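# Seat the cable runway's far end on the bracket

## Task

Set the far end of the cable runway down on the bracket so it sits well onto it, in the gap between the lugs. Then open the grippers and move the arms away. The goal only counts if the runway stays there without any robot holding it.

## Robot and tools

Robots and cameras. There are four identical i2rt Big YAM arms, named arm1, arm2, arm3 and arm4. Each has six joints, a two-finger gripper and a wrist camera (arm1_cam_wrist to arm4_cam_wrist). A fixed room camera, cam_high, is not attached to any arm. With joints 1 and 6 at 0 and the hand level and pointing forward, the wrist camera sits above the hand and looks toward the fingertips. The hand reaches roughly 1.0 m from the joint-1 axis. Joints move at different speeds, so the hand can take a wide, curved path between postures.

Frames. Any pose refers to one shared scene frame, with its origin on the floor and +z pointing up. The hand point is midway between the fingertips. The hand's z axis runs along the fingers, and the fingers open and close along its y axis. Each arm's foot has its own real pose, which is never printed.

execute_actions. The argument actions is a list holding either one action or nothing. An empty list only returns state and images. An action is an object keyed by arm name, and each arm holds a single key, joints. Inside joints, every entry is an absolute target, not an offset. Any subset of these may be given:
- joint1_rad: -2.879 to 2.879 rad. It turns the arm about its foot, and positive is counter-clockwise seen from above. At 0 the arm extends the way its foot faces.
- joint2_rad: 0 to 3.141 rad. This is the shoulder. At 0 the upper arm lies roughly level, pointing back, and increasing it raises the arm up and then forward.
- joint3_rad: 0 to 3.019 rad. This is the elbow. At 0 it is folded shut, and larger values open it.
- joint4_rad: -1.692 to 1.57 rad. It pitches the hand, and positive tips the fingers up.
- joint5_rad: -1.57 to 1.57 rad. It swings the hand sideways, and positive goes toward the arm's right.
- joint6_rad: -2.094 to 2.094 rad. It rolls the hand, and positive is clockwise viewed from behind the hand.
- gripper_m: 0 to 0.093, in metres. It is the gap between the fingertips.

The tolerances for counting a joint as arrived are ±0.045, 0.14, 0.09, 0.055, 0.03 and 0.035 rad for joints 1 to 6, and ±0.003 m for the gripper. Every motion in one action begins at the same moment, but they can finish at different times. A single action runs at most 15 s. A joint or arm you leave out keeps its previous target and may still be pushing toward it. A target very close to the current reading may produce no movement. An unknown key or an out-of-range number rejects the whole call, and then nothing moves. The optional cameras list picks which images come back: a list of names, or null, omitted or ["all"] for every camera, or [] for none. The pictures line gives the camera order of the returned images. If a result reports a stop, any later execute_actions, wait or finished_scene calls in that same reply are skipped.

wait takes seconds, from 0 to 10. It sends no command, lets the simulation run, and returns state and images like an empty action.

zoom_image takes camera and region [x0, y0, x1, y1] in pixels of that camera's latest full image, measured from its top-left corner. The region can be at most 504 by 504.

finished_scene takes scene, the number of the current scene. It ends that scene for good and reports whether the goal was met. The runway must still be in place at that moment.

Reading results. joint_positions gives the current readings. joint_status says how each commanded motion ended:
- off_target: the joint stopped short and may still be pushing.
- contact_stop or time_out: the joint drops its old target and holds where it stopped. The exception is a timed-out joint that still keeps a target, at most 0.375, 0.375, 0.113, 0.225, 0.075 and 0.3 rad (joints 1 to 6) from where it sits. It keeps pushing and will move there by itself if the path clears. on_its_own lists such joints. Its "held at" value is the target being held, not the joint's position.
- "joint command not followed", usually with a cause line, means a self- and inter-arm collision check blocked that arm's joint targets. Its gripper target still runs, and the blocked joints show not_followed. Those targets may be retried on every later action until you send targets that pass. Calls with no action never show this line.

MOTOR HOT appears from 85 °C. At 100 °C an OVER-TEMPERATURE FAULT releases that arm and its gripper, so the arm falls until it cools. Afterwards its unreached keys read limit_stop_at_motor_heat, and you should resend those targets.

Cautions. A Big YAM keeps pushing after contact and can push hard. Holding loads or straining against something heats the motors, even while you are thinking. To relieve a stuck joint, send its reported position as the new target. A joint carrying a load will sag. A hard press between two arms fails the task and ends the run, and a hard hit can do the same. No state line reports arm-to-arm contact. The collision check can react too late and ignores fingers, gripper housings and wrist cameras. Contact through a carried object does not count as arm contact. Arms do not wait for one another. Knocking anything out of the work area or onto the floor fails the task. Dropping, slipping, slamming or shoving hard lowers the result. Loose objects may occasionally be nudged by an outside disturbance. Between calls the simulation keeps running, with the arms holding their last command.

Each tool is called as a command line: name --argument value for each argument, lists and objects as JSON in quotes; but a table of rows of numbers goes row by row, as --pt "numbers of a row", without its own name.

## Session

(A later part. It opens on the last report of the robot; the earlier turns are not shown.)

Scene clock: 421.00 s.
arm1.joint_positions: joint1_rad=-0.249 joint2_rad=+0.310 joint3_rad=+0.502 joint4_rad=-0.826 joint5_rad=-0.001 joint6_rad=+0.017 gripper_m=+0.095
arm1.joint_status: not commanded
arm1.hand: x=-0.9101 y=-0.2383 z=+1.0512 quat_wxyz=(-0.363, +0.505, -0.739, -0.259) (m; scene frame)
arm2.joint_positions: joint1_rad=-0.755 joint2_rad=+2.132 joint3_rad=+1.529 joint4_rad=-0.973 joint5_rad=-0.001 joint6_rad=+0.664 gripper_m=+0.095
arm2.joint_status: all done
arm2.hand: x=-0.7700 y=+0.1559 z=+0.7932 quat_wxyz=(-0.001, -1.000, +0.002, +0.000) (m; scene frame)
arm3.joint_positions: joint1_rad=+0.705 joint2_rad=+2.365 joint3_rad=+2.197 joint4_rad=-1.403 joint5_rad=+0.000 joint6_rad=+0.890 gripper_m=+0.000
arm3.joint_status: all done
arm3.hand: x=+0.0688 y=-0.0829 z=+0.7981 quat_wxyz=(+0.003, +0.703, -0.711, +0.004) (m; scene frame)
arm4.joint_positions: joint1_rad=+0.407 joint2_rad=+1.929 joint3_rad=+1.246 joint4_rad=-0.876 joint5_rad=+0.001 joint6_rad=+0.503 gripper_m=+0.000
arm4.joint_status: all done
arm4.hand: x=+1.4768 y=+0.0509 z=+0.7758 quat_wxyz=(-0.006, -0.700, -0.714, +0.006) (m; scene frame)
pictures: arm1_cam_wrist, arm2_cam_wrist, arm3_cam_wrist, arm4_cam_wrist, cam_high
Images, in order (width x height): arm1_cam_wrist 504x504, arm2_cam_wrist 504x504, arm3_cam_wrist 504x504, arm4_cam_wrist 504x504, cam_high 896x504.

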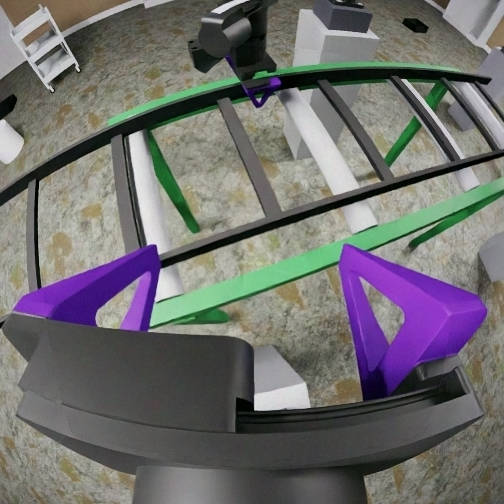

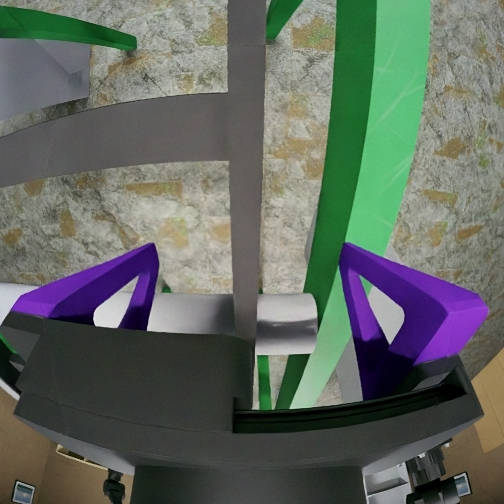

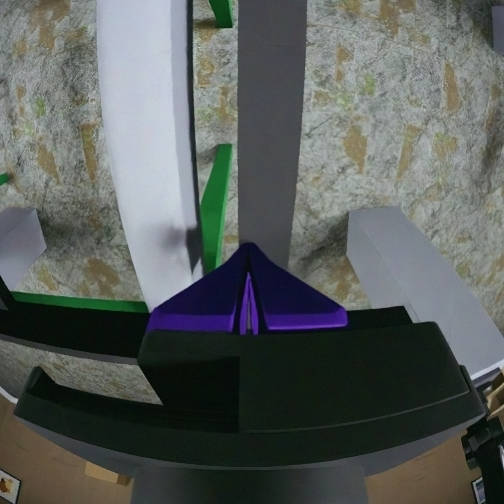

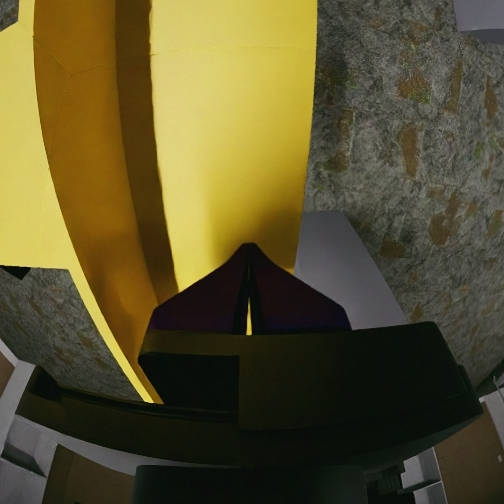

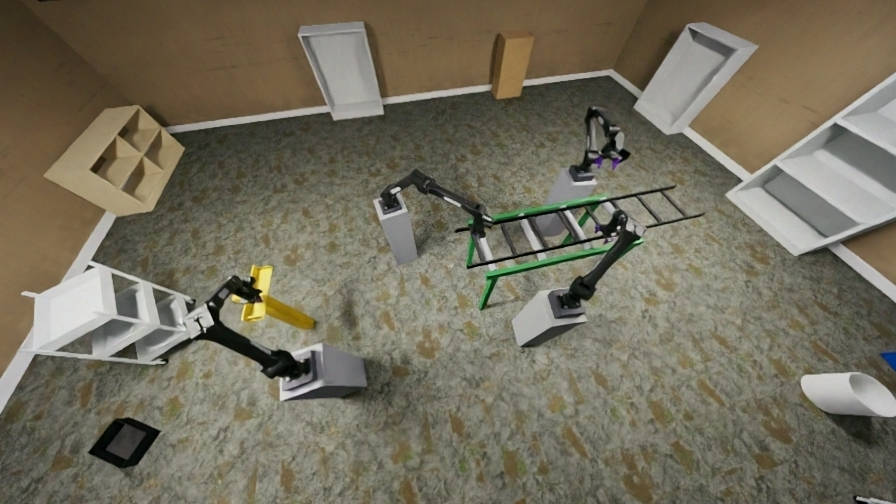

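execute_actions --actions '[{"arm2": {"joints": {"joint2_rad": 2.10, "joint4_rad": -1.005, "gripper_m": 0.0}}, "arm3": {"joints": {"joint1_rad": 0.55, "joint2_rad": 2.12, "joint3_rad": 2.08, "joint4_rad": -1.53, "joint6_rad": 0.7, "gripper_m": 0.093}}, "arm4": {"joints": {"joint2_rad": 1.96, "joint4_rad": -0.83}}}]'

Scene clock: 512.30 s.
arm1.joint_positions: joint1_rad=-0.249 joint2_rad=+0.310 joint3_rad=+0.502 joint4_rad=-0.826 joint5_rad=-0.001 joint6_rad=+0.017 gripper_m=+0.095
arm1.joint_status: not commanded
arm1.hand: x=-0.9101 y=-0.2383 z=+1.0512 quat_wxyz=(-0.363, +0.505, -0.739, -0.259) (m; scene frame)
arm2.joint_positions: joint1_rad=-0.747 joint2_rad=+2.116 joint3_rad=+1.525 joint4_rad=-1.001 joint5_rad=-0.014 joint6_rad=+0.672 gripper_m=+0.009
arm2.joint_status: gripper_m off_target (ended at +0.009, target +0.000); the others done
arm2.hand: x=-0.7607 y=+0.1542 z=+0.8011 quat_wxyz=(-0.001, -1.000, +0.002, -0.011) (m; scene frame)
arm3.joint_positions: joint1_rad=+0.549 joint2_rad=+2.099 joint3_rad=+2.076 joint4_rad=-1.520 joint5_rad=+0.000 joint6_rad=+0.713 gripper_m=+0.093
arm3.joint_status: all done
arm3.hand: x=+0.1834 y=-0.0432 z=+0.9292 quat_wxyz=(+0.002, +0.710, -0.704, -0.010) (m; scene frame)
arm4.joint_positions: joint1_rad=+0.407 joint2_rad=+1.933 joint3_rad=+1.246 joint4_rad=-0.854 joint5_rad=+0.001 joint6_rad=+0.503 gripper_m=+0.000
arm4.joint_status: all done
arm4.hand: x=+1.4792 y=+0.0468 z=+0.7740 quat_wxyz=(-0.014, -0.700, -0.714, +0.009) (m; scene frame)
pictures: arm1_cam_wrist, arm2_cam_wrist, arm3_cam_wrist, arm4_cam_wrist, cam_high
Images, in order (width x height): arm1_cam_wrist 504x504, arm2_cam_wrist 504x504, arm3_cam_wrist 504x504, arm4_cam_wrist 504x504, cam_high 896x504.

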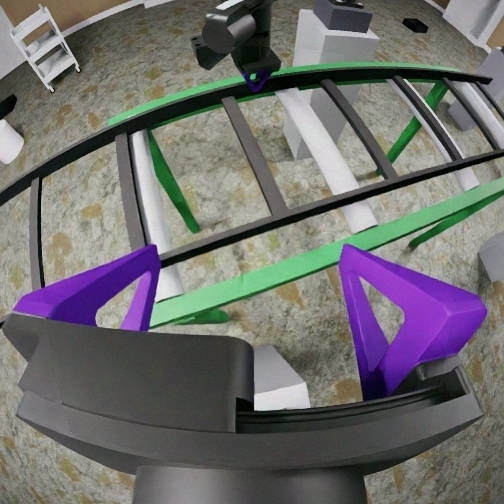

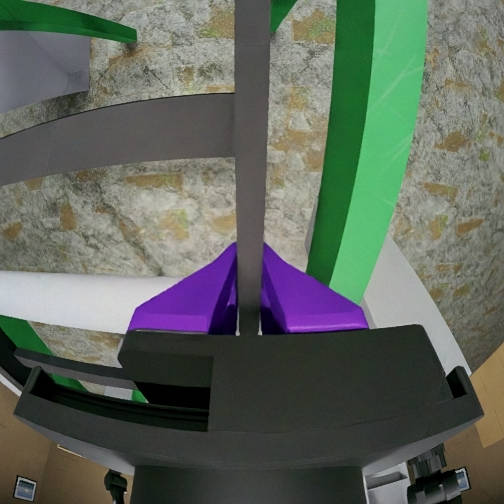

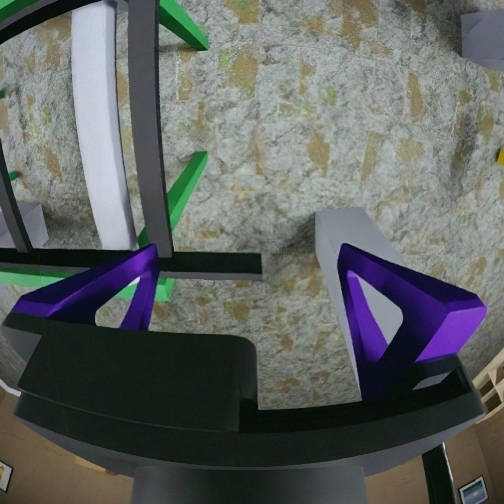

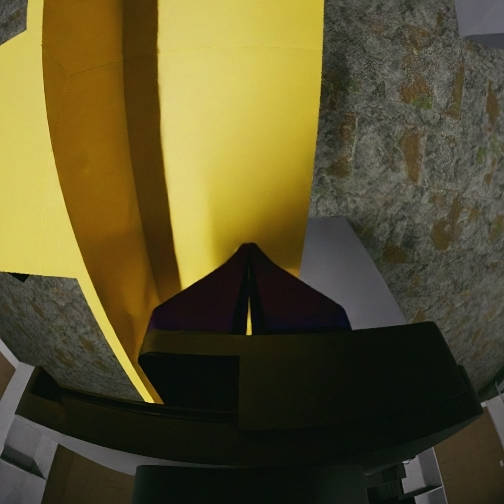

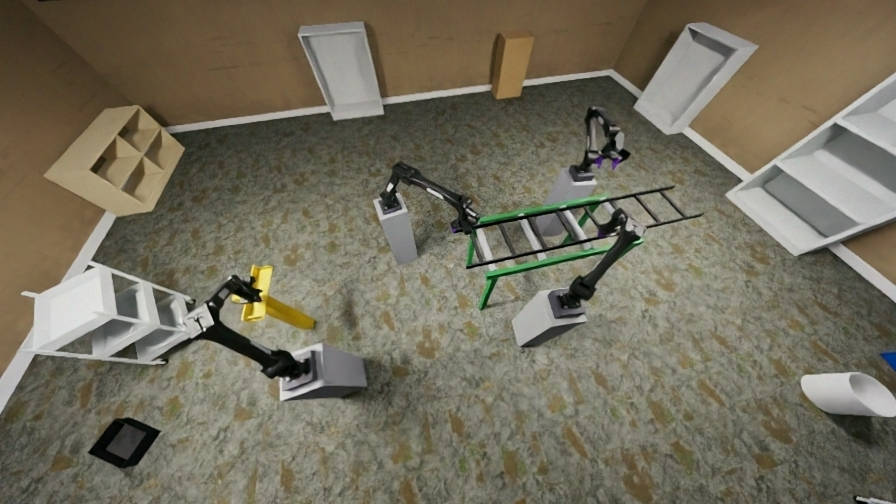

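zoom_image --camera "arm1_cam_wrist" --region '[215, 55, 305, 125]'

zoom_image --camera "arm4_cam_wrist" --region '[20, 160, 340, 340]'

Region (215, 55, 305, 125) of arm1_cam_wrist's 504x504 image, scaled by 5.600, with more detail than that image has.

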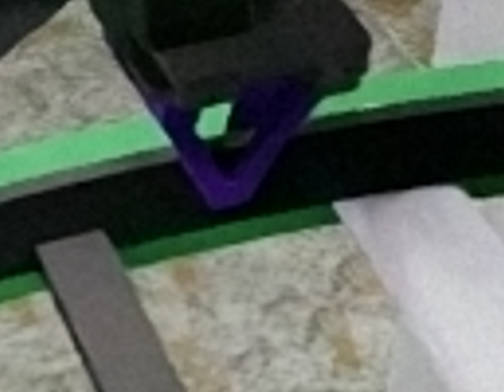

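Region (20, 160, 340, 340) of arm4_cam_wrist's 504x504 image, scaled by 1.575, with more detail than that image has; it fills the top 284 rows of this view, and the rest is white.

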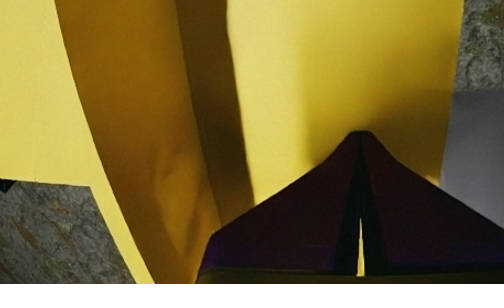

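execute_actions --actions '[{"arm2": {"joints": {"joint1_rad": -0.643, "joint2_rad": 1.966, "joint3_rad": 1.282, "joint4_rad": -0.868, "joint5_rad": 0.0, "joint6_rad": 0.778}}, "arm3": {"joints": {"joint1_rad": 0.39, "joint2_rad": 1.95, "joint3_rad": 1.80, "joint4_rad": -1.41, "joint6_rad": 0.56}}, "arm4": {"joints": {"joint1_rad": 0.25, "joint2_rad": 1.76, "joint3_rad": 1.30, "joint4_rad": -1.10, "joint6_rad": 0.35, "gripper_m": 0.093}}}]' --cameras '["arm1_cam_wrist", "cam_high"]'

Scene clock: 598.80 s.
arm1.joint_positions: joint1_rad=-0.249 joint2_rad=+0.310 joint3_rad=+0.502 joint4_rad=-0.826 joint5_rad=-0.001 joint6_rad=+0.017 gripper_m=+0.095
arm1.joint_status: not commanded
arm1.hand: x=-0.9101 y=-0.2383 z=+1.0512 quat_wxyz=(-0.363, +0.505, -0.739, -0.259) (m; scene frame)
arm2.joint_positions: joint1_rad=-0.634 joint2_rad=+1.967 joint3_rad=+1.258 joint4_rad=-0.869 joint5_rad=-0.012 joint6_rad=+0.796 gripper_m=+0.009
arm2.joint_status: all done
arm2.hand: x=-0.6674 y=+0.1534 z=+0.7996 quat_wxyz=(-0.003, -1.000, +0.008, -0.005) (m; scene frame)
arm3.joint_positions: joint1_rad=+0.390 joint2_rad=+1.937 joint3_rad=+1.814 joint4_rad=-1.423 joint5_rad=+0.000 joint6_rad=+0.573 gripper_m=+0.093
arm3.joint_status: all done
arm3.hand: x=+0.2966 y=-0.0260 z=+0.9274 quat_wxyz=(+0.000, +0.704, -0.711, -0.009) (m; scene frame)
arm4.joint_positions: joint1_rad=+0.245 joint2_rad=+1.757 joint3_rad=+1.259 joint4_rad=-1.083 joint5_rad=-0.001 joint6_rad=+0.363 gripper_m=+0.093
arm4.joint_status: all done
arm4.hand: x=+1.3926 y=+0.0399 z=+0.8642 quat_wxyz=(+0.004, -0.709, -0.706, +0.002) (m; scene frame)
pictures: arm1_cam_wrist, cam_high
Images, in order (width x height): arm1_cam_wrist 504x504, cam_high 896x504.

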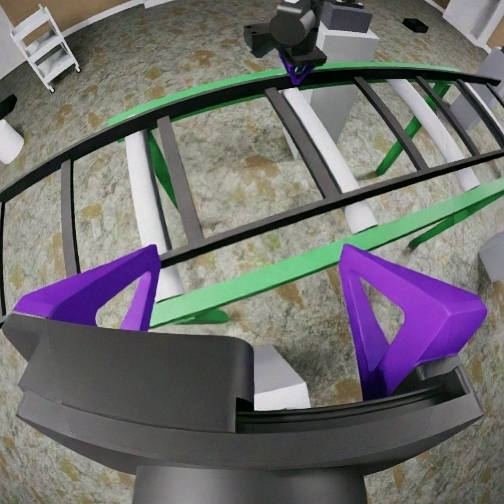

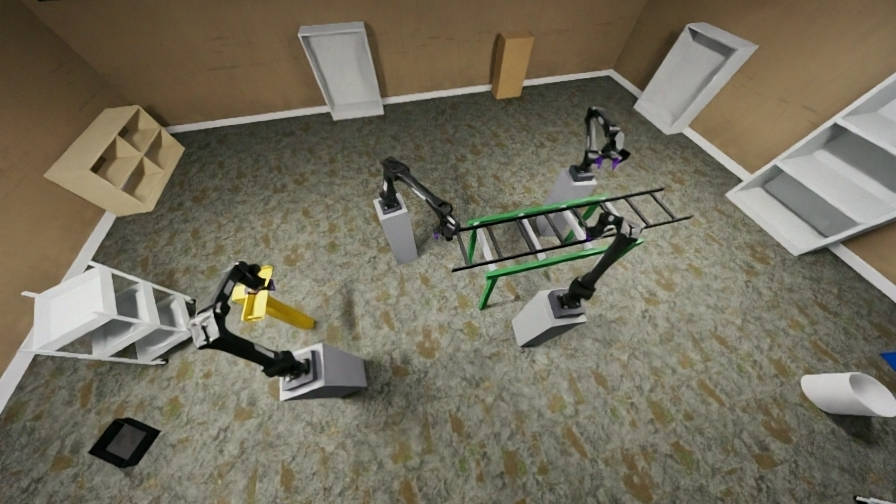

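execute_actions --actions '[{"arm2": {"joints": {"joint1_rad": -0.407, "joint2_rad": 1.784, "joint3_rad": 0.975, "joint4_rad": -0.752, "joint5_rad": 0.0, "joint6_rad": 1.01}}, "arm3": {"joints": {"joint1_rad": 0.25, "joint2_rad": 1.81, "joint3_rad": 1.53, "joint4_rad": -1.29, "joint6_rad": 0.42}}, "arm4": {"joints": {"joint1_rad": -0.15, "joint2_rad": 1.80, "joint3_rad": 1.47, "joint4_rad": -1.20, "joint6_rad": -0.05}}}]' --cameras '["cam_high"]'

Scene clock: 639.07 s.
arm1.joint_positions: joint1_rad=-0.249 joint2_rad=+0.310 joint3_rad=+0.502 joint4_rad=-0.826 joint5_rad=-0.001 joint6_rad=+0.017 gripper_m=+0.095
arm1.joint_status: not commanded
arm1.hand: x=-0.9101 y=-0.2383 z=+1.0512 quat_wxyz=(-0.363, +0.505, -0.739, -0.259) (m; scene frame)
arm2.joint_positions: joint1_rad=-0.405 joint2_rad=+1.790 joint3_rad=+0.963 joint4_rad=-0.730 joint5_rad=-0.012 joint6_rad=+1.027 gripper_m=+0.009
arm2.joint_status: all done
arm2.hand: x=-0.5287 y=+0.1526 z=+0.7984 quat_wxyz=(-0.011, -1.000, +0.008, +0.001) (m; scene frame)
arm3.joint_positions: joint1_rad=+0.245 joint2_rad=+1.798 joint3_rad=+1.541 joint4_rad=-1.302 joint5_rad=+0.000 joint6_rad=+0.433 gripper_m=+0.093
arm3.joint_status: all done
arm3.hand: x=+0.3986 y=-0.0401 z=+0.9014 quat_wxyz=(+0.001, +0.702, -0.712, -0.001) (m; scene frame)
arm4.joint_positions: joint1_rad=-0.150 joint2_rad=+1.814 joint3_rad=+1.432 joint4_rad=-1.184 joint5_rad=+0.000 joint6_rad=-0.037 gripper_m=+0.093
arm4.joint_status: all done
arm4.hand: x=+1.2004 y=-0.0335 z=+0.8971 quat_wxyz=(-0.002, -0.707, -0.707, +0.006) (m; scene frame)
pictures: cam_high
Images, in order (width x height): cam_high 896x504.

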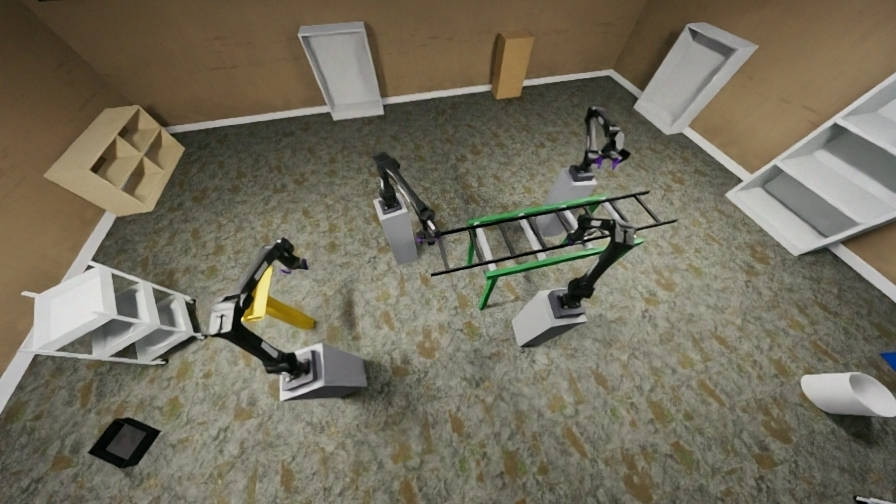

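execute_actions --actions '[{"arm2": {"joints": {"joint1_rad": -0.14, "joint2_rad": 1.670, "joint3_rad": 0.83, "joint4_rad": -0.725, "joint5_rad": 0.0, "joint6_rad": 1.273}}, "arm3": {"joints": {"joint1_rad": 0.118, "joint2_rad": 1.675, "joint3_rad": 1.26, "joint4_rad": -1.167, "joint6_rad": 0.279}}, "arm4": {"joints": {"joint1_rad": -0.52, "joint2_rad": 1.95, "joint3_rad": 1.68, "joint4_rad": -1.27, "joint6_rad": -0.43}}}]' --cameras '[]'

Scene clock: 650.47 s.
arm1.joint_positions: joint1_rad=-0.249 joint2_rad=+0.310 joint3_rad=+0.502 joint4_rad=-0.826 joint5_rad=-0.001 joint6_rad=+0.017 gripper_m=+0.095
arm1.joint_status: not commanded
arm1.hand: x=-0.9101 y=-0.2383 z=+1.0512 quat_wxyz=(-0.363, +0.505, -0.739, -0.259) (m; scene frame)
arm2.joint_positions: joint1_rad=-0.146 joint2_rad=+1.692 joint3_rad=+0.815 joint4_rad=-0.692 joint5_rad=-0.010 joint6_rad=+1.295 gripper_m=+0.009
arm2.joint_status: all done
arm2.hand: x=-0.4117 y=+0.1572 z=+0.7979 quat_wxyz=(-0.004, -1.000, +0.013, -0.002) (m; scene frame)
arm3.joint_positions: joint1_rad=+0.110 joint2_rad=+1.663 joint3_rad=+1.269 joint4_rad=-1.179 joint5_rad=+0.000 joint6_rad=+0.292 gripper_m=+0.093
arm3.joint_status: all done
arm3.hand: x=+0.4871 y=-0.0816 z=+0.8698 quat_wxyz=(+0.003, +0.704, -0.710, +0.005) (m; scene frame)
arm4.joint_positions: joint1_rad=-0.515 joint2_rad=+1.967 joint3_rad=+1.621 joint4_rad=-1.253 joint5_rad=+0.001 joint6_rad=-0.417 gripper_m=+0.093
arm4.joint_status: all done
arm4.hand: x=+0.9922 y=-0.0359 z=+0.8833 quat_wxyz=(+0.005, -0.701, -0.713, -0.008) (m; scene frame)
pictures: none
No camera images: the call's "cameras" was empty. Leave "cameras" out to get every camera's image.

execute_actions --actions '[]' --cameras '["arm2_cam_wrist", "arm3_cam_wrist", "arm1_cam_wrist", "cam_high"]'

Scene clock: 656.83 s.
arm1.joint_positions: joint1_rad=-0.249 joint2_rad=+0.310 joint3_rad=+0.502 joint4_rad=-0.826 joint5_rad=-0.001 joint6_rad=+0.017 gripper_m=+0.095
arm1.joint_status: not commanded
arm1.hand: x=-0.9101 y=-0.2383 z=+1.0512 quat_wxyz=(-0.363, +0.505, -0.739, -0.259) (m; scene frame)
arm2.joint_positions: joint1_rad=-0.146 joint2_rad=+1.692 joint3_rad=+0.815 joint4_rad=-0.692 joint5_rad=-0.010 joint6_rad=+1.295 gripper_m=+0.009
arm2.joint_status: all done
arm2.hand: x=-0.4117 y=+0.1572 z=+0.7979 quat_wxyz=(-0.004, -1.000, +0.013, -0.002) (m; scene frame)
arm3.joint_positions: joint1_rad=+0.110 joint2_rad=+1.663 joint3_rad=+1.269 joint4_rad=-1.179 joint5_rad=+0.000 joint6_rad=+0.292 gripper_m=+0.093
arm3.joint_status: all done
arm3.hand: x=+0.4871 y=-0.0816 z=+0.8698 quat_wxyz=(+0.003, +0.704, -0.710, +0.005) (m; scene frame)
arm4.joint_positions: joint1_rad=-0.515 joint2_rad=+1.967 joint3_rad=+1.621 joint4_rad=-1.253 joint5_rad=+0.001 joint6_rad=-0.417 gripper_m=+0.093
arm4.joint_status: all done
arm4.hand: x=+0.9922 y=-0.0359 z=+0.8833 quat_wxyz=(+0.005, -0.701, -0.713, -0.008) (m; scene frame)
pictures: arm1_cam_wrist, arm2_cam_wrist, arm3_cam_wrist, cam_high
Images, in order (width x height): arm1_cam_wrist 504x504, arm2_cam_wrist 504x504, arm3_cam_wrist 504x504, cam_high 896x504.

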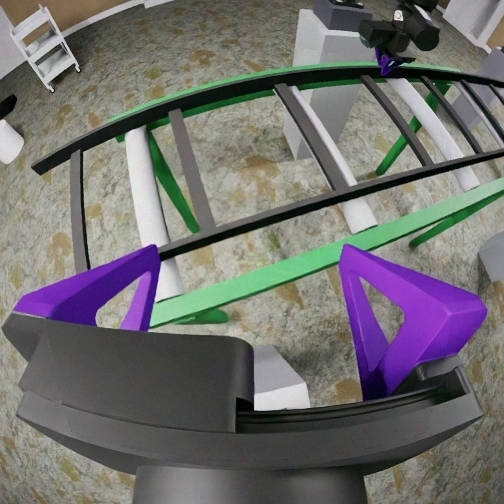

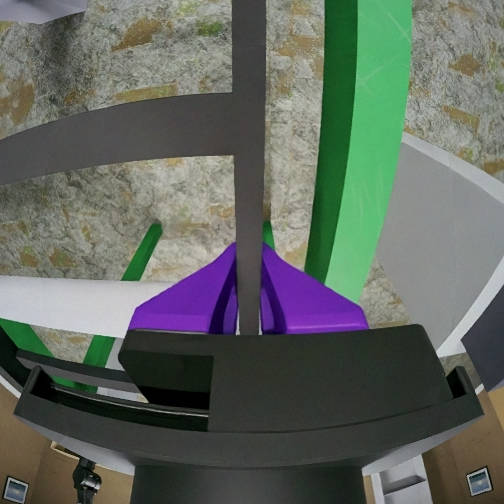

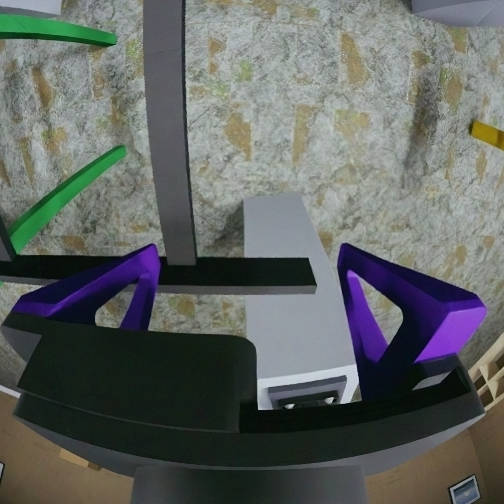

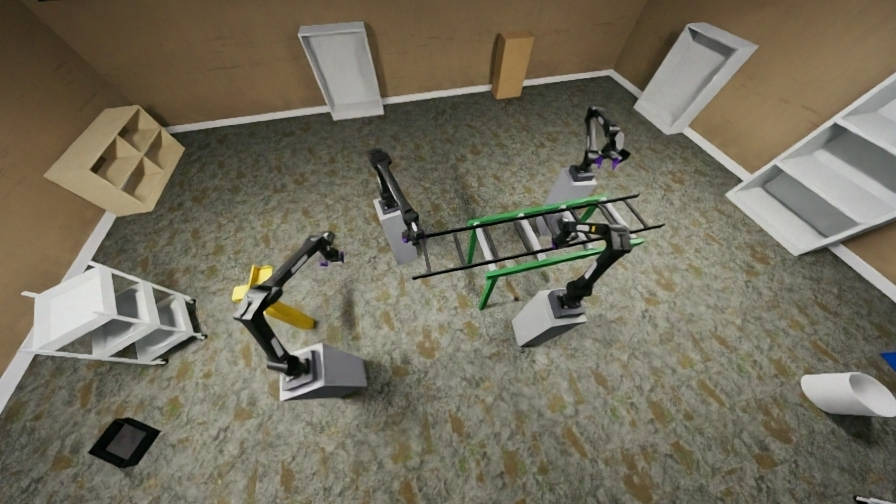

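execute_actions --actions '[]'

Scene clock: 676.37 s.
arm1.joint_positions: joint1_rad=-0.249 joint2_rad=+0.310 joint3_rad=+0.502 joint4_rad=-0.826 joint5_rad=-0.001 joint6_rad=+0.017 gripper_m=+0.095
arm1.joint_status: not commanded
arm1.hand: x=-0.9101 y=-0.2383 z=+1.0512 quat_wxyz=(-0.363, +0.505, -0.739, -0.259) (m; scene frame)
arm2.joint_positions: joint1_rad=-0.146 joint2_rad=+1.692 joint3_rad=+0.815 joint4_rad=-0.692 joint5_rad=-0.010 joint6_rad=+1.295 gripper_m=+0.009
arm2.joint_status: all done
arm2.hand: x=-0.4117 y=+0.1572 z=+0.7979 quat_wxyz=(-0.004, -1.000, +0.013, -0.002) (m; scene frame)
arm3.joint_positions: joint1_rad=+0.110 joint2_rad=+1.663 joint3_rad=+1.269 joint4_rad=-1.179 joint5_rad=+0.000 joint6_rad=+0.292 gripper_m=+0.093
arm3.joint_status: all done
arm3.hand: x=+0.4871 y=-0.0816 z=+0.8698 quat_wxyz=(+0.003, +0.704, -0.710, +0.005) (m; scene frame)
arm4.joint_positions: joint1_rad=-0.515 joint2_rad=+1.967 joint3_rad=+1.621 joint4_rad=-1.253 joint5_rad=+0.001 joint6_rad=-0.417 gripper_m=+0.093
arm4.joint_status: all done
arm4.hand: x=+0.9922 y=-0.0359 z=+0.8833 quat_wxyz=(+0.005, -0.701, -0.713, -0.008) (m; scene frame)
pictures: arm1_cam_wrist, arm2_cam_wrist, arm3_cam_wrist, arm4_cam_wrist, cam_high
Images, in order (width x height): arm1_cam_wrist 504x504, arm2_cam_wrist 504x504, arm3_cam_wrist 504x504, arm4_cam_wrist 504x504, cam_high 896x504.

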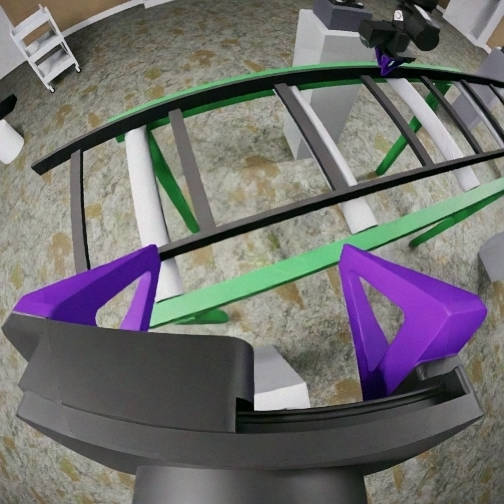

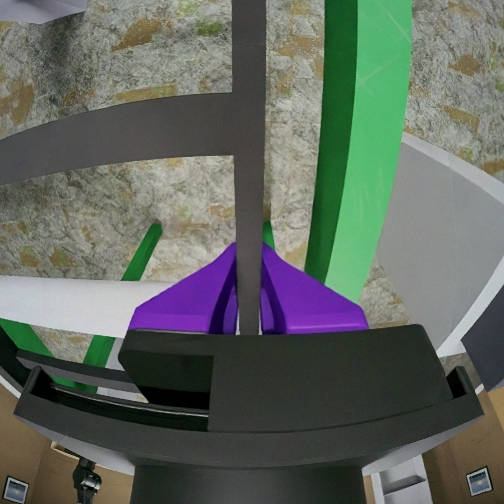

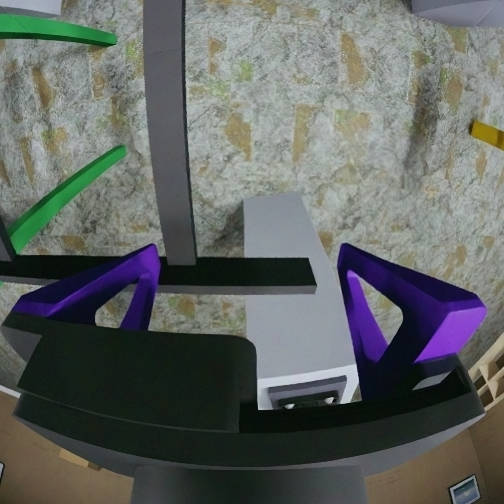

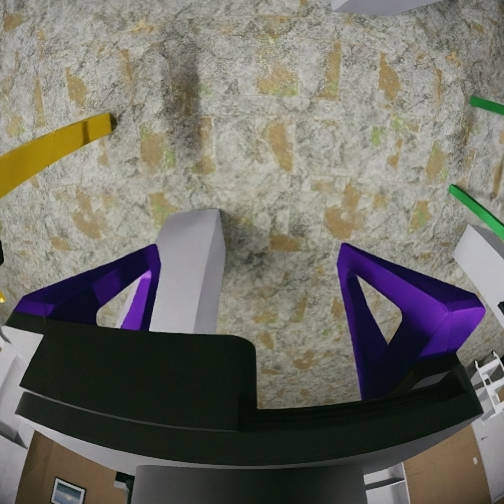

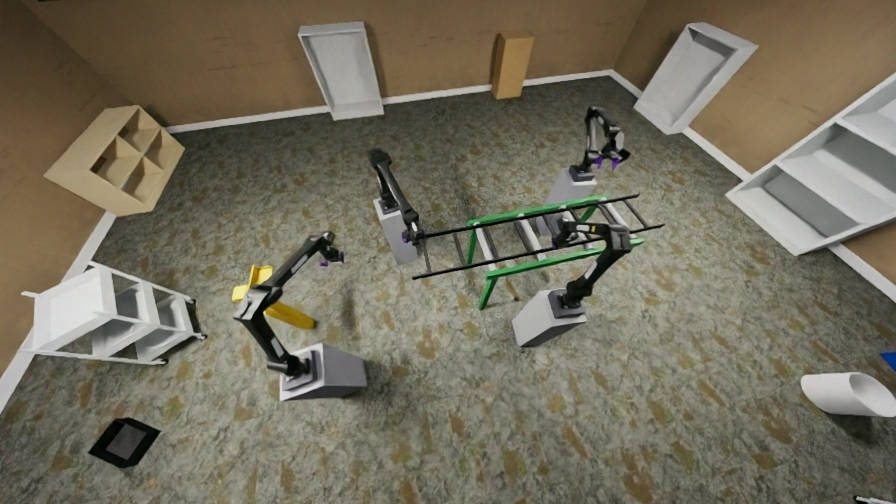

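execute_actions --actions '[{"arm2":{"joints":{"joint1_rad":0.572,"joint2_rad":1.72,"joint3_rad":0.885,"joint4_rad":-0.74,"joint5_rad":0.0,"joint6_rad":1.99}},"arm4":{"joints":{"joint1_rad":-1.0,"joint2_rad":2.138,"joint3_rad":1.95,"joint4_rad":-1.335,"joint5_rad":0.0,"joint6_rad":-0.904}}}]'

Scene clock: 734.33 s.
arm1.joint_positions: joint1_rad=-0.249 joint2_rad=+0.310 joint3_rad=+0.502 joint4_rad=-0.826 joint5_rad=-0.001 joint6_rad=+0.017 gripper_m=+0.095
arm1.joint_status: not commanded
arm1.hand: x=-0.9101 y=-0.2383 z=+1.0512 quat_wxyz=(-0.363, +0.505, -0.739, -0.259) (m; scene frame)
arm2.joint_positions: joint1_rad=+0.562 joint2_rad=+1.734 joint3_rad=+0.884 joint4_rad=-0.726 joint5_rad=+0.003 joint6_rad=+1.948 gripper_m=+0.009
arm2.joint_status: joint6_rad off_target (ended at +1.948, target +1.990); the others done
arm2.hand: x=-0.1426 y=+0.1507 z=+0.7985 quat_wxyz=(+0.000, -1.000, -0.014, +0.004) (m; scene frame)
arm3.joint_positions: joint1_rad=+0.110 joint2_rad=+1.663 joint3_rad=+1.269 joint4_rad=-1.179 joint5_rad=+0.000 joint6_rad=+0.292 gripper_m=+0.093
arm3.joint_status: not commanded
arm3.hand: x=+0.4871 y=-0.0816 z=+0.8698 quat_wxyz=(+0.003, +0.704, -0.710, +0.005) (m; scene frame)
arm4.joint_positions: joint1_rad=-0.993 joint2_rad=+2.160 joint3_rad=+1.889 joint4_rad=-1.318 joint5_rad=+0.002 joint6_rad=-0.891 gripper_m=+0.093
arm4.joint_status: all done
arm4.hand: x=+0.7174 y=+0.0848 z=+0.8655 quat_wxyz=(+0.000, -0.703, -0.711, -0.004) (m; scene frame)
pictures: arm1_cam_wrist, arm2_cam_wrist, arm3_cam_wrist, arm4_cam_wrist, cam_high
Images, in order (width x height): arm1_cam_wrist 504x504, arm2_cam_wrist 504x504, arm3_cam_wrist 504x504, arm4_cam_wrist 504x504, cam_high 896x504.

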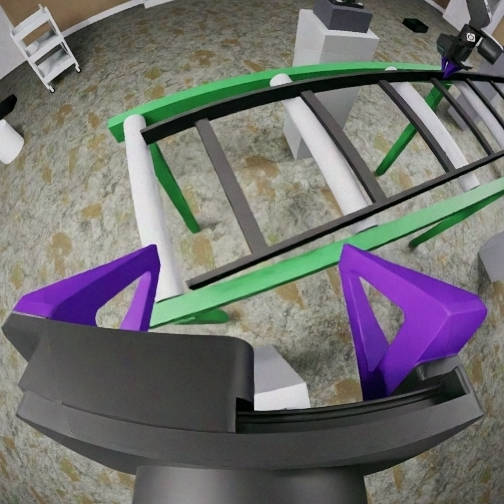

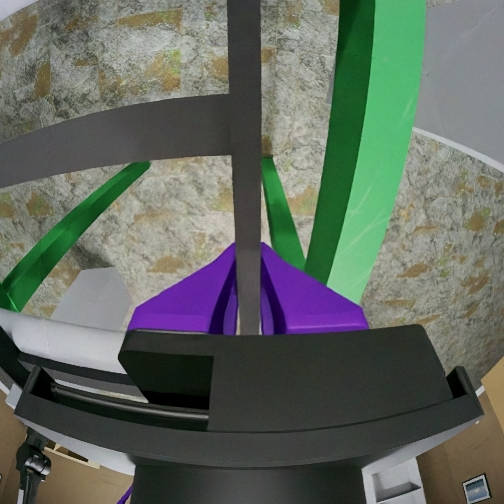

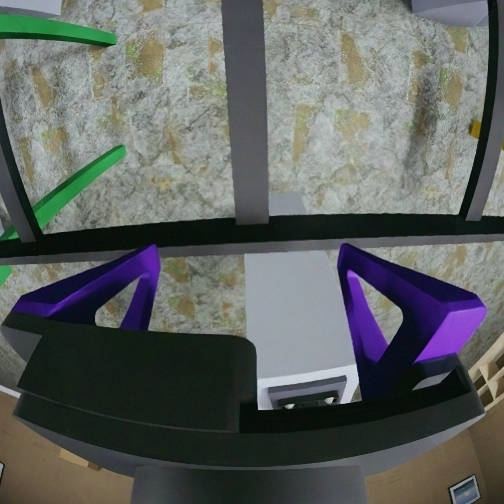

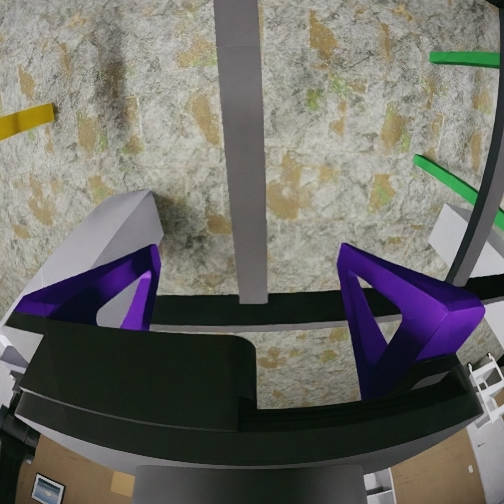

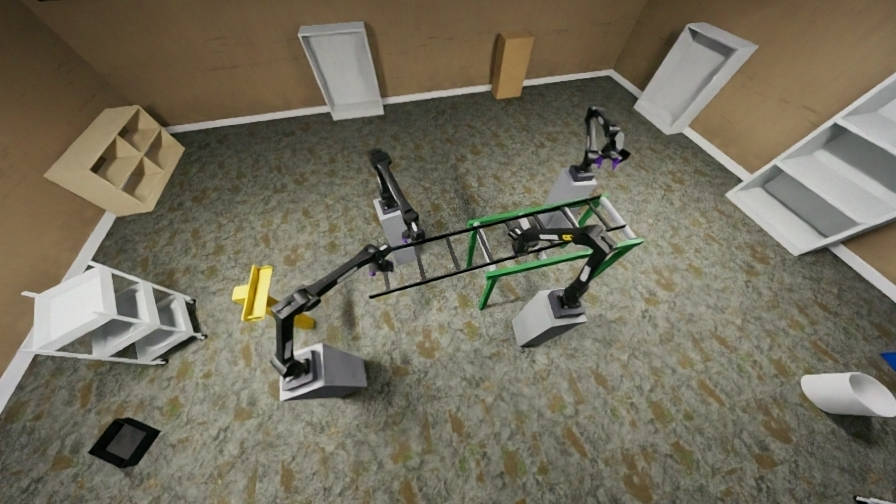

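execute_actions --actions '[{"arm3":{"joints":{"joint1_rad":0.085,"joint2_rad":1.82,"joint3_rad":1.222,"joint4_rad":-0.961,"joint5_rad":0.0,"joint6_rad":0.22,"gripper_m":0.075}},"arm4":{"joints":{"joint1_rad":-0.996,"joint2_rad":2.223,"joint3_rad":1.803,"joint4_rad":-1.122,"joint5_rad":0.0,"joint6_rad":-0.94,"gripper_m":0.075}}}]' --cameras '["arm3_cam_wrist","arm4_cam_wrist","cam_high"]'

Scene clock: 811.17 s.
arm1.joint_positions: joint1_rad=-0.249 joint2_rad=+0.310 joint3_rad=+0.502 joint4_rad=-0.826 joint5_rad=-0.001 joint6_rad=+0.017 gripper_m=+0.095
arm1.joint_status: not commanded
arm1.hand: x=-0.9101 y=-0.2383 z=+1.0512 quat_wxyz=(-0.363, +0.505, -0.739, -0.259) (m; scene frame)
arm2.joint_positions: joint1_rad=+0.562 joint2_rad=+1.734 joint3_rad=+0.884 joint4_rad=-0.726 joint5_rad=+0.003 joint6_rad=+1.948 gripper_m=+0.009
arm2.joint_status: not commanded
arm2.hand: x=-0.1426 y=+0.1507 z=+0.7985 quat_wxyz=(+0.000, -1.000, -0.014, +0.004) (m; scene frame)
arm3.joint_positions: joint1_rad=+0.093 joint2_rad=+1.826 joint3_rad=+1.225 joint4_rad=-0.973 joint5_rad=+0.000 joint6_rad=+0.234 gripper_m=+0.075
arm3.joint_status: all done
arm3.hand: x=+0.4893 y=-0.0598 z=+0.7788 quat_wxyz=(+0.003, +0.719, -0.695, +0.005) (m; scene frame)
arm4.joint_positions: joint1_rad=-0.993 joint2_rad=+2.248 joint3_rad=+1.794 joint4_rad=-1.140 joint5_rad=+0.002 joint6_rad=-0.927 gripper_m=+0.075
arm4.joint_status: all done
arm4.hand: x=+0.7190 y=+0.0859 z=+0.7759 quat_wxyz=(-0.001, -0.690, -0.724, -0.007) (m; scene frame)
pictures: arm3_cam_wrist, arm4_cam_wrist, cam_high
Images, in order (width x height): arm3_cam_wrist 504x504, arm4_cam_wrist 504x504, cam_high 896x504.

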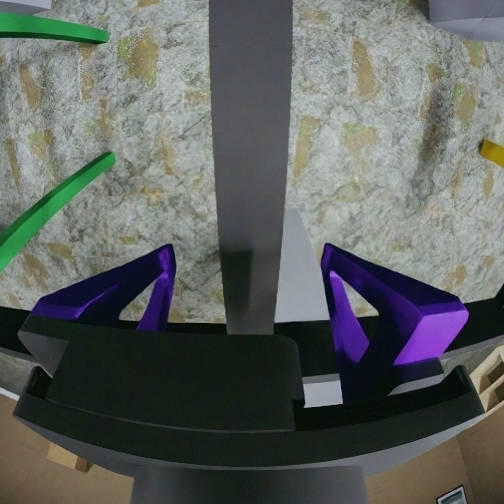

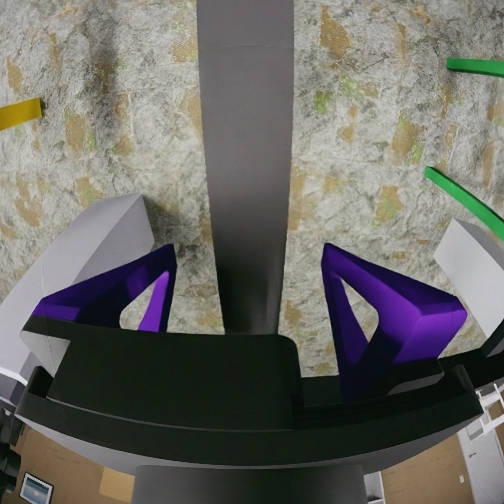

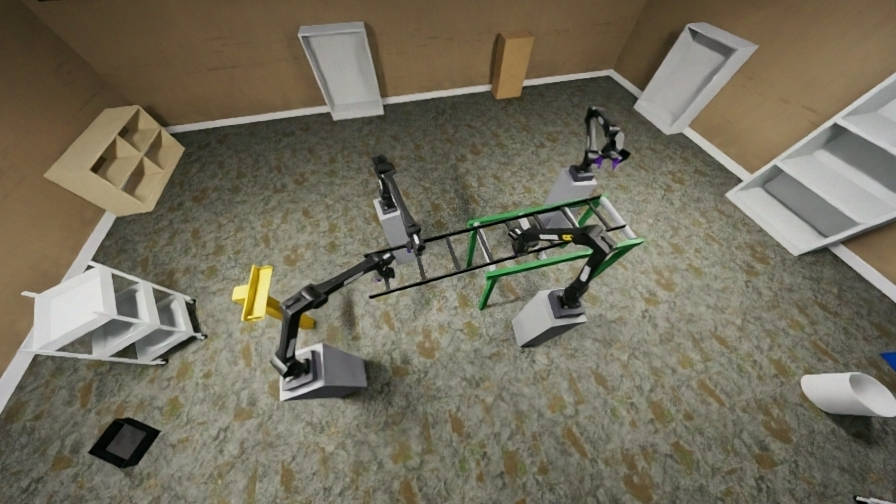

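execute_actions --actions '[{"arm2":{"joints":{"joint2_rad":1.69,"joint6_rad":1.955,"gripper_m":0.05}},"arm3":{"joints":{"gripper_m":0.0}},"arm4":{"joints":{"gripper_m":0.0}}}]' --cameras '["arm2_cam_wrist","arm3_cam_wrist","arm4_cam_wrist"]'

Scene clock: 879.00 s.
arm1.joint_positions: joint1_rad=-0.249 joint2_rad=+0.310 joint3_rad=+0.502 joint4_rad=-0.826 joint5_rad=-0.001 joint6_rad=+0.017 gripper_m=+0.095
arm1.joint_status: not commanded
arm1.hand: x=-0.9101 y=-0.2383 z=+1.0512 quat_wxyz=(-0.363, +0.505, -0.739, -0.259) (m; scene frame)
arm2.joint_positions: joint1_rad=+0.564 joint2_rad=+1.694 joint3_rad=+0.883 joint4_rad=-0.729 joint5_rad=+0.002 joint6_rad=+1.949 gripper_m=+0.050
arm2.joint_status: all done
arm2.hand: x=-0.1397 y=+0.1463 z=+0.8134 quat_wxyz=(-0.017, -1.000, -0.015, -0.003) (m; scene frame)
arm3.joint_positions: joint1_rad=+0.092 joint2_rad=+1.826 joint3_rad=+1.225 joint4_rad=-0.973 joint5_rad=+0.001 joint6_rad=+0.232 gripper_m=+0.025
arm3.joint_status: gripper_m off_target (ended at +0.025, target +0.000)
arm3.hand: x=+0.4899 y=-0.0595 z=+0.7788 quat_wxyz=(+0.003, +0.719, -0.695, +0.005) (m; scene frame)
arm4.joint_positions: joint1_rad=-0.993 joint2_rad=+2.248 joint3_rad=+1.794 joint4_rad=-1.137 joint5_rad=+0.004 joint6_rad=-0.937 gripper_m=+0.024
arm4.joint_status: gripper_m off_target (ended at +0.024, target +0.000)
arm4.hand: x=+0.7182 y=+0.0857 z=+0.7759 quat_wxyz=(+0.000, -0.686, -0.727, -0.005) (m; scene frame)
pictures: arm2_cam_wrist, arm3_cam_wrist, arm4_cam_wrist
Images, in order (width x height): arm2_cam_wrist 504x504, arm3_cam_wrist 504x504, arm4_cam_wrist 504x504.

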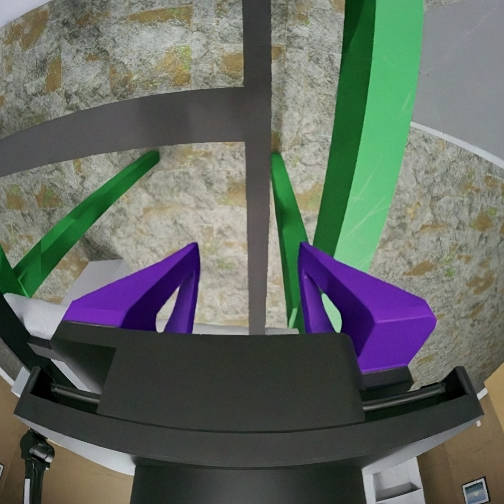

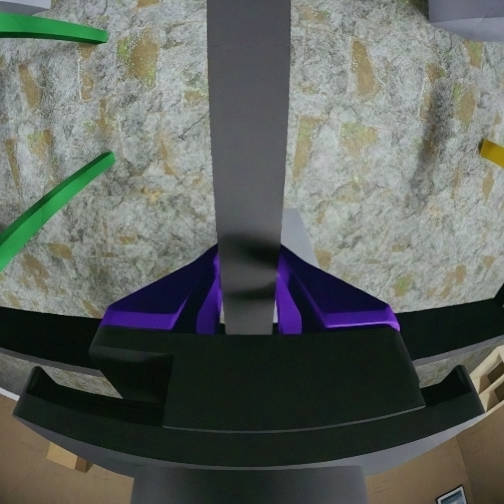

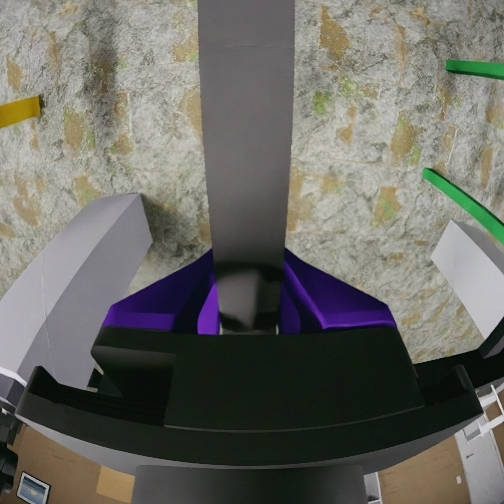

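execute_actions --actions '[{"arm2":{"joints":{"joint2_rad":1.45}},"arm3":{"joints":{"joint1_rad":-0.29,"joint2_rad":1.72,"joint3_rad":1.155,"joint4_rad":-0.93,"joint5_rad":0.0,"joint6_rad":-0.14}},"arm4":{"joints":{"joint1_rad":-0.74,"joint2_rad":1.934,"joint3_rad":1.38,"joint4_rad":-0.935,"joint5_rad":0.0,"joint6_rad":-0.655}}}]' --cameras '["arm3_cam_wrist","arm4_cam_wrist","cam_high"]'

Scene clock: 940.63 s.
arm1.joint_positions: joint1_rad=-0.249 joint2_rad=+0.310 joint3_rad=+0.502 joint4_rad=-0.826 joint5_rad=-0.001 joint6_rad=+0.017 gripper_m=+0.095
arm1.joint_status: not commanded
arm1.hand: x=-0.9101 y=-0.2383 z=+1.0512 quat_wxyz=(-0.363, +0.505, -0.739, -0.259) (m; scene frame)
arm2.joint_positions: joint1_rad=+0.564 joint2_rad=+1.432 joint3_rad=+0.883 joint4_rad=-0.729 joint5_rad=+0.002 joint6_rad=+1.949 gripper_m=+0.050
arm2.joint_status: all done
arm2.hand: x=-0.1285 y=+0.1218 z=+0.9186 quat_wxyz=(-0.137, -0.989, -0.015, -0.053) (m; scene frame)
arm3.joint_positions: joint1_rad=-0.297 joint2_rad=+1.761 joint3_rad=+1.133 joint4_rad=-0.930 joint5_rad=-0.001 joint6_rad=-0.141 gripper_m=+0.025
arm3.joint_status: all done
arm3.hand: x=+0.6784 y=-0.0714 z=+0.7800 quat_wxyz=(-0.001, +0.713, -0.701, -0.001) (m; scene frame)
arm4.joint_positions: joint1_rad=-0.740 joint2_rad=+1.984 joint3_rad=+1.321 joint4_rad=-0.931 joint5_rad=+0.001 joint6_rad=-0.669 gripper_m=+0.024
arm4.joint_status: all done
arm4.hand: x=+0.9078 y=+0.0696 z=+0.7739 quat_wxyz=(+0.002, -0.692, -0.722, -0.007) (m; scene frame)
pictures: arm3_cam_wrist, arm4_cam_wrist, cam_high
Images, in order (width x height): arm3_cam_wrist 504x504, arm4_cam_wrist 504x504, cam_high 896x504.

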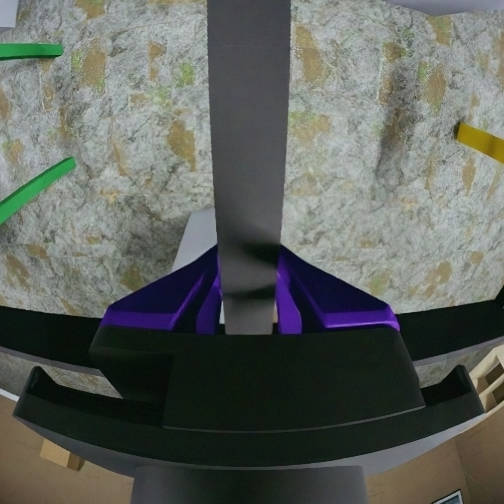

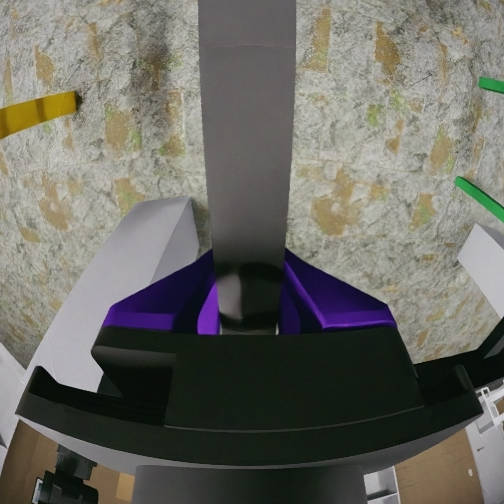

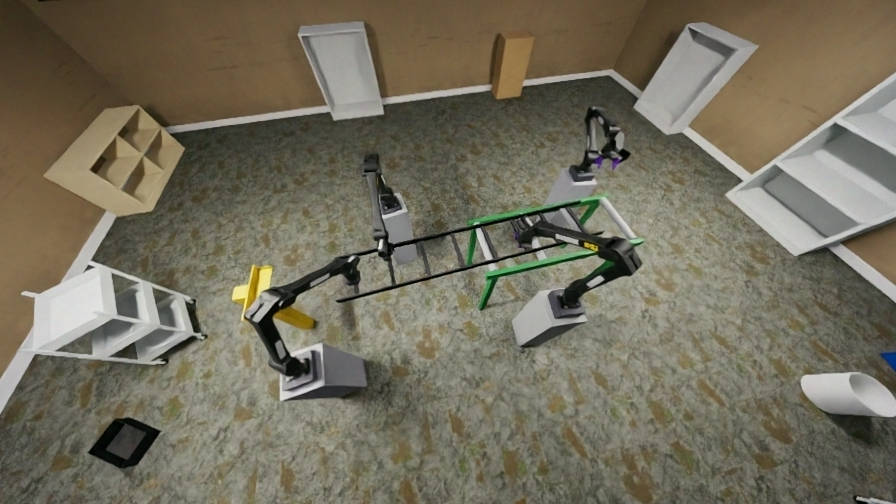

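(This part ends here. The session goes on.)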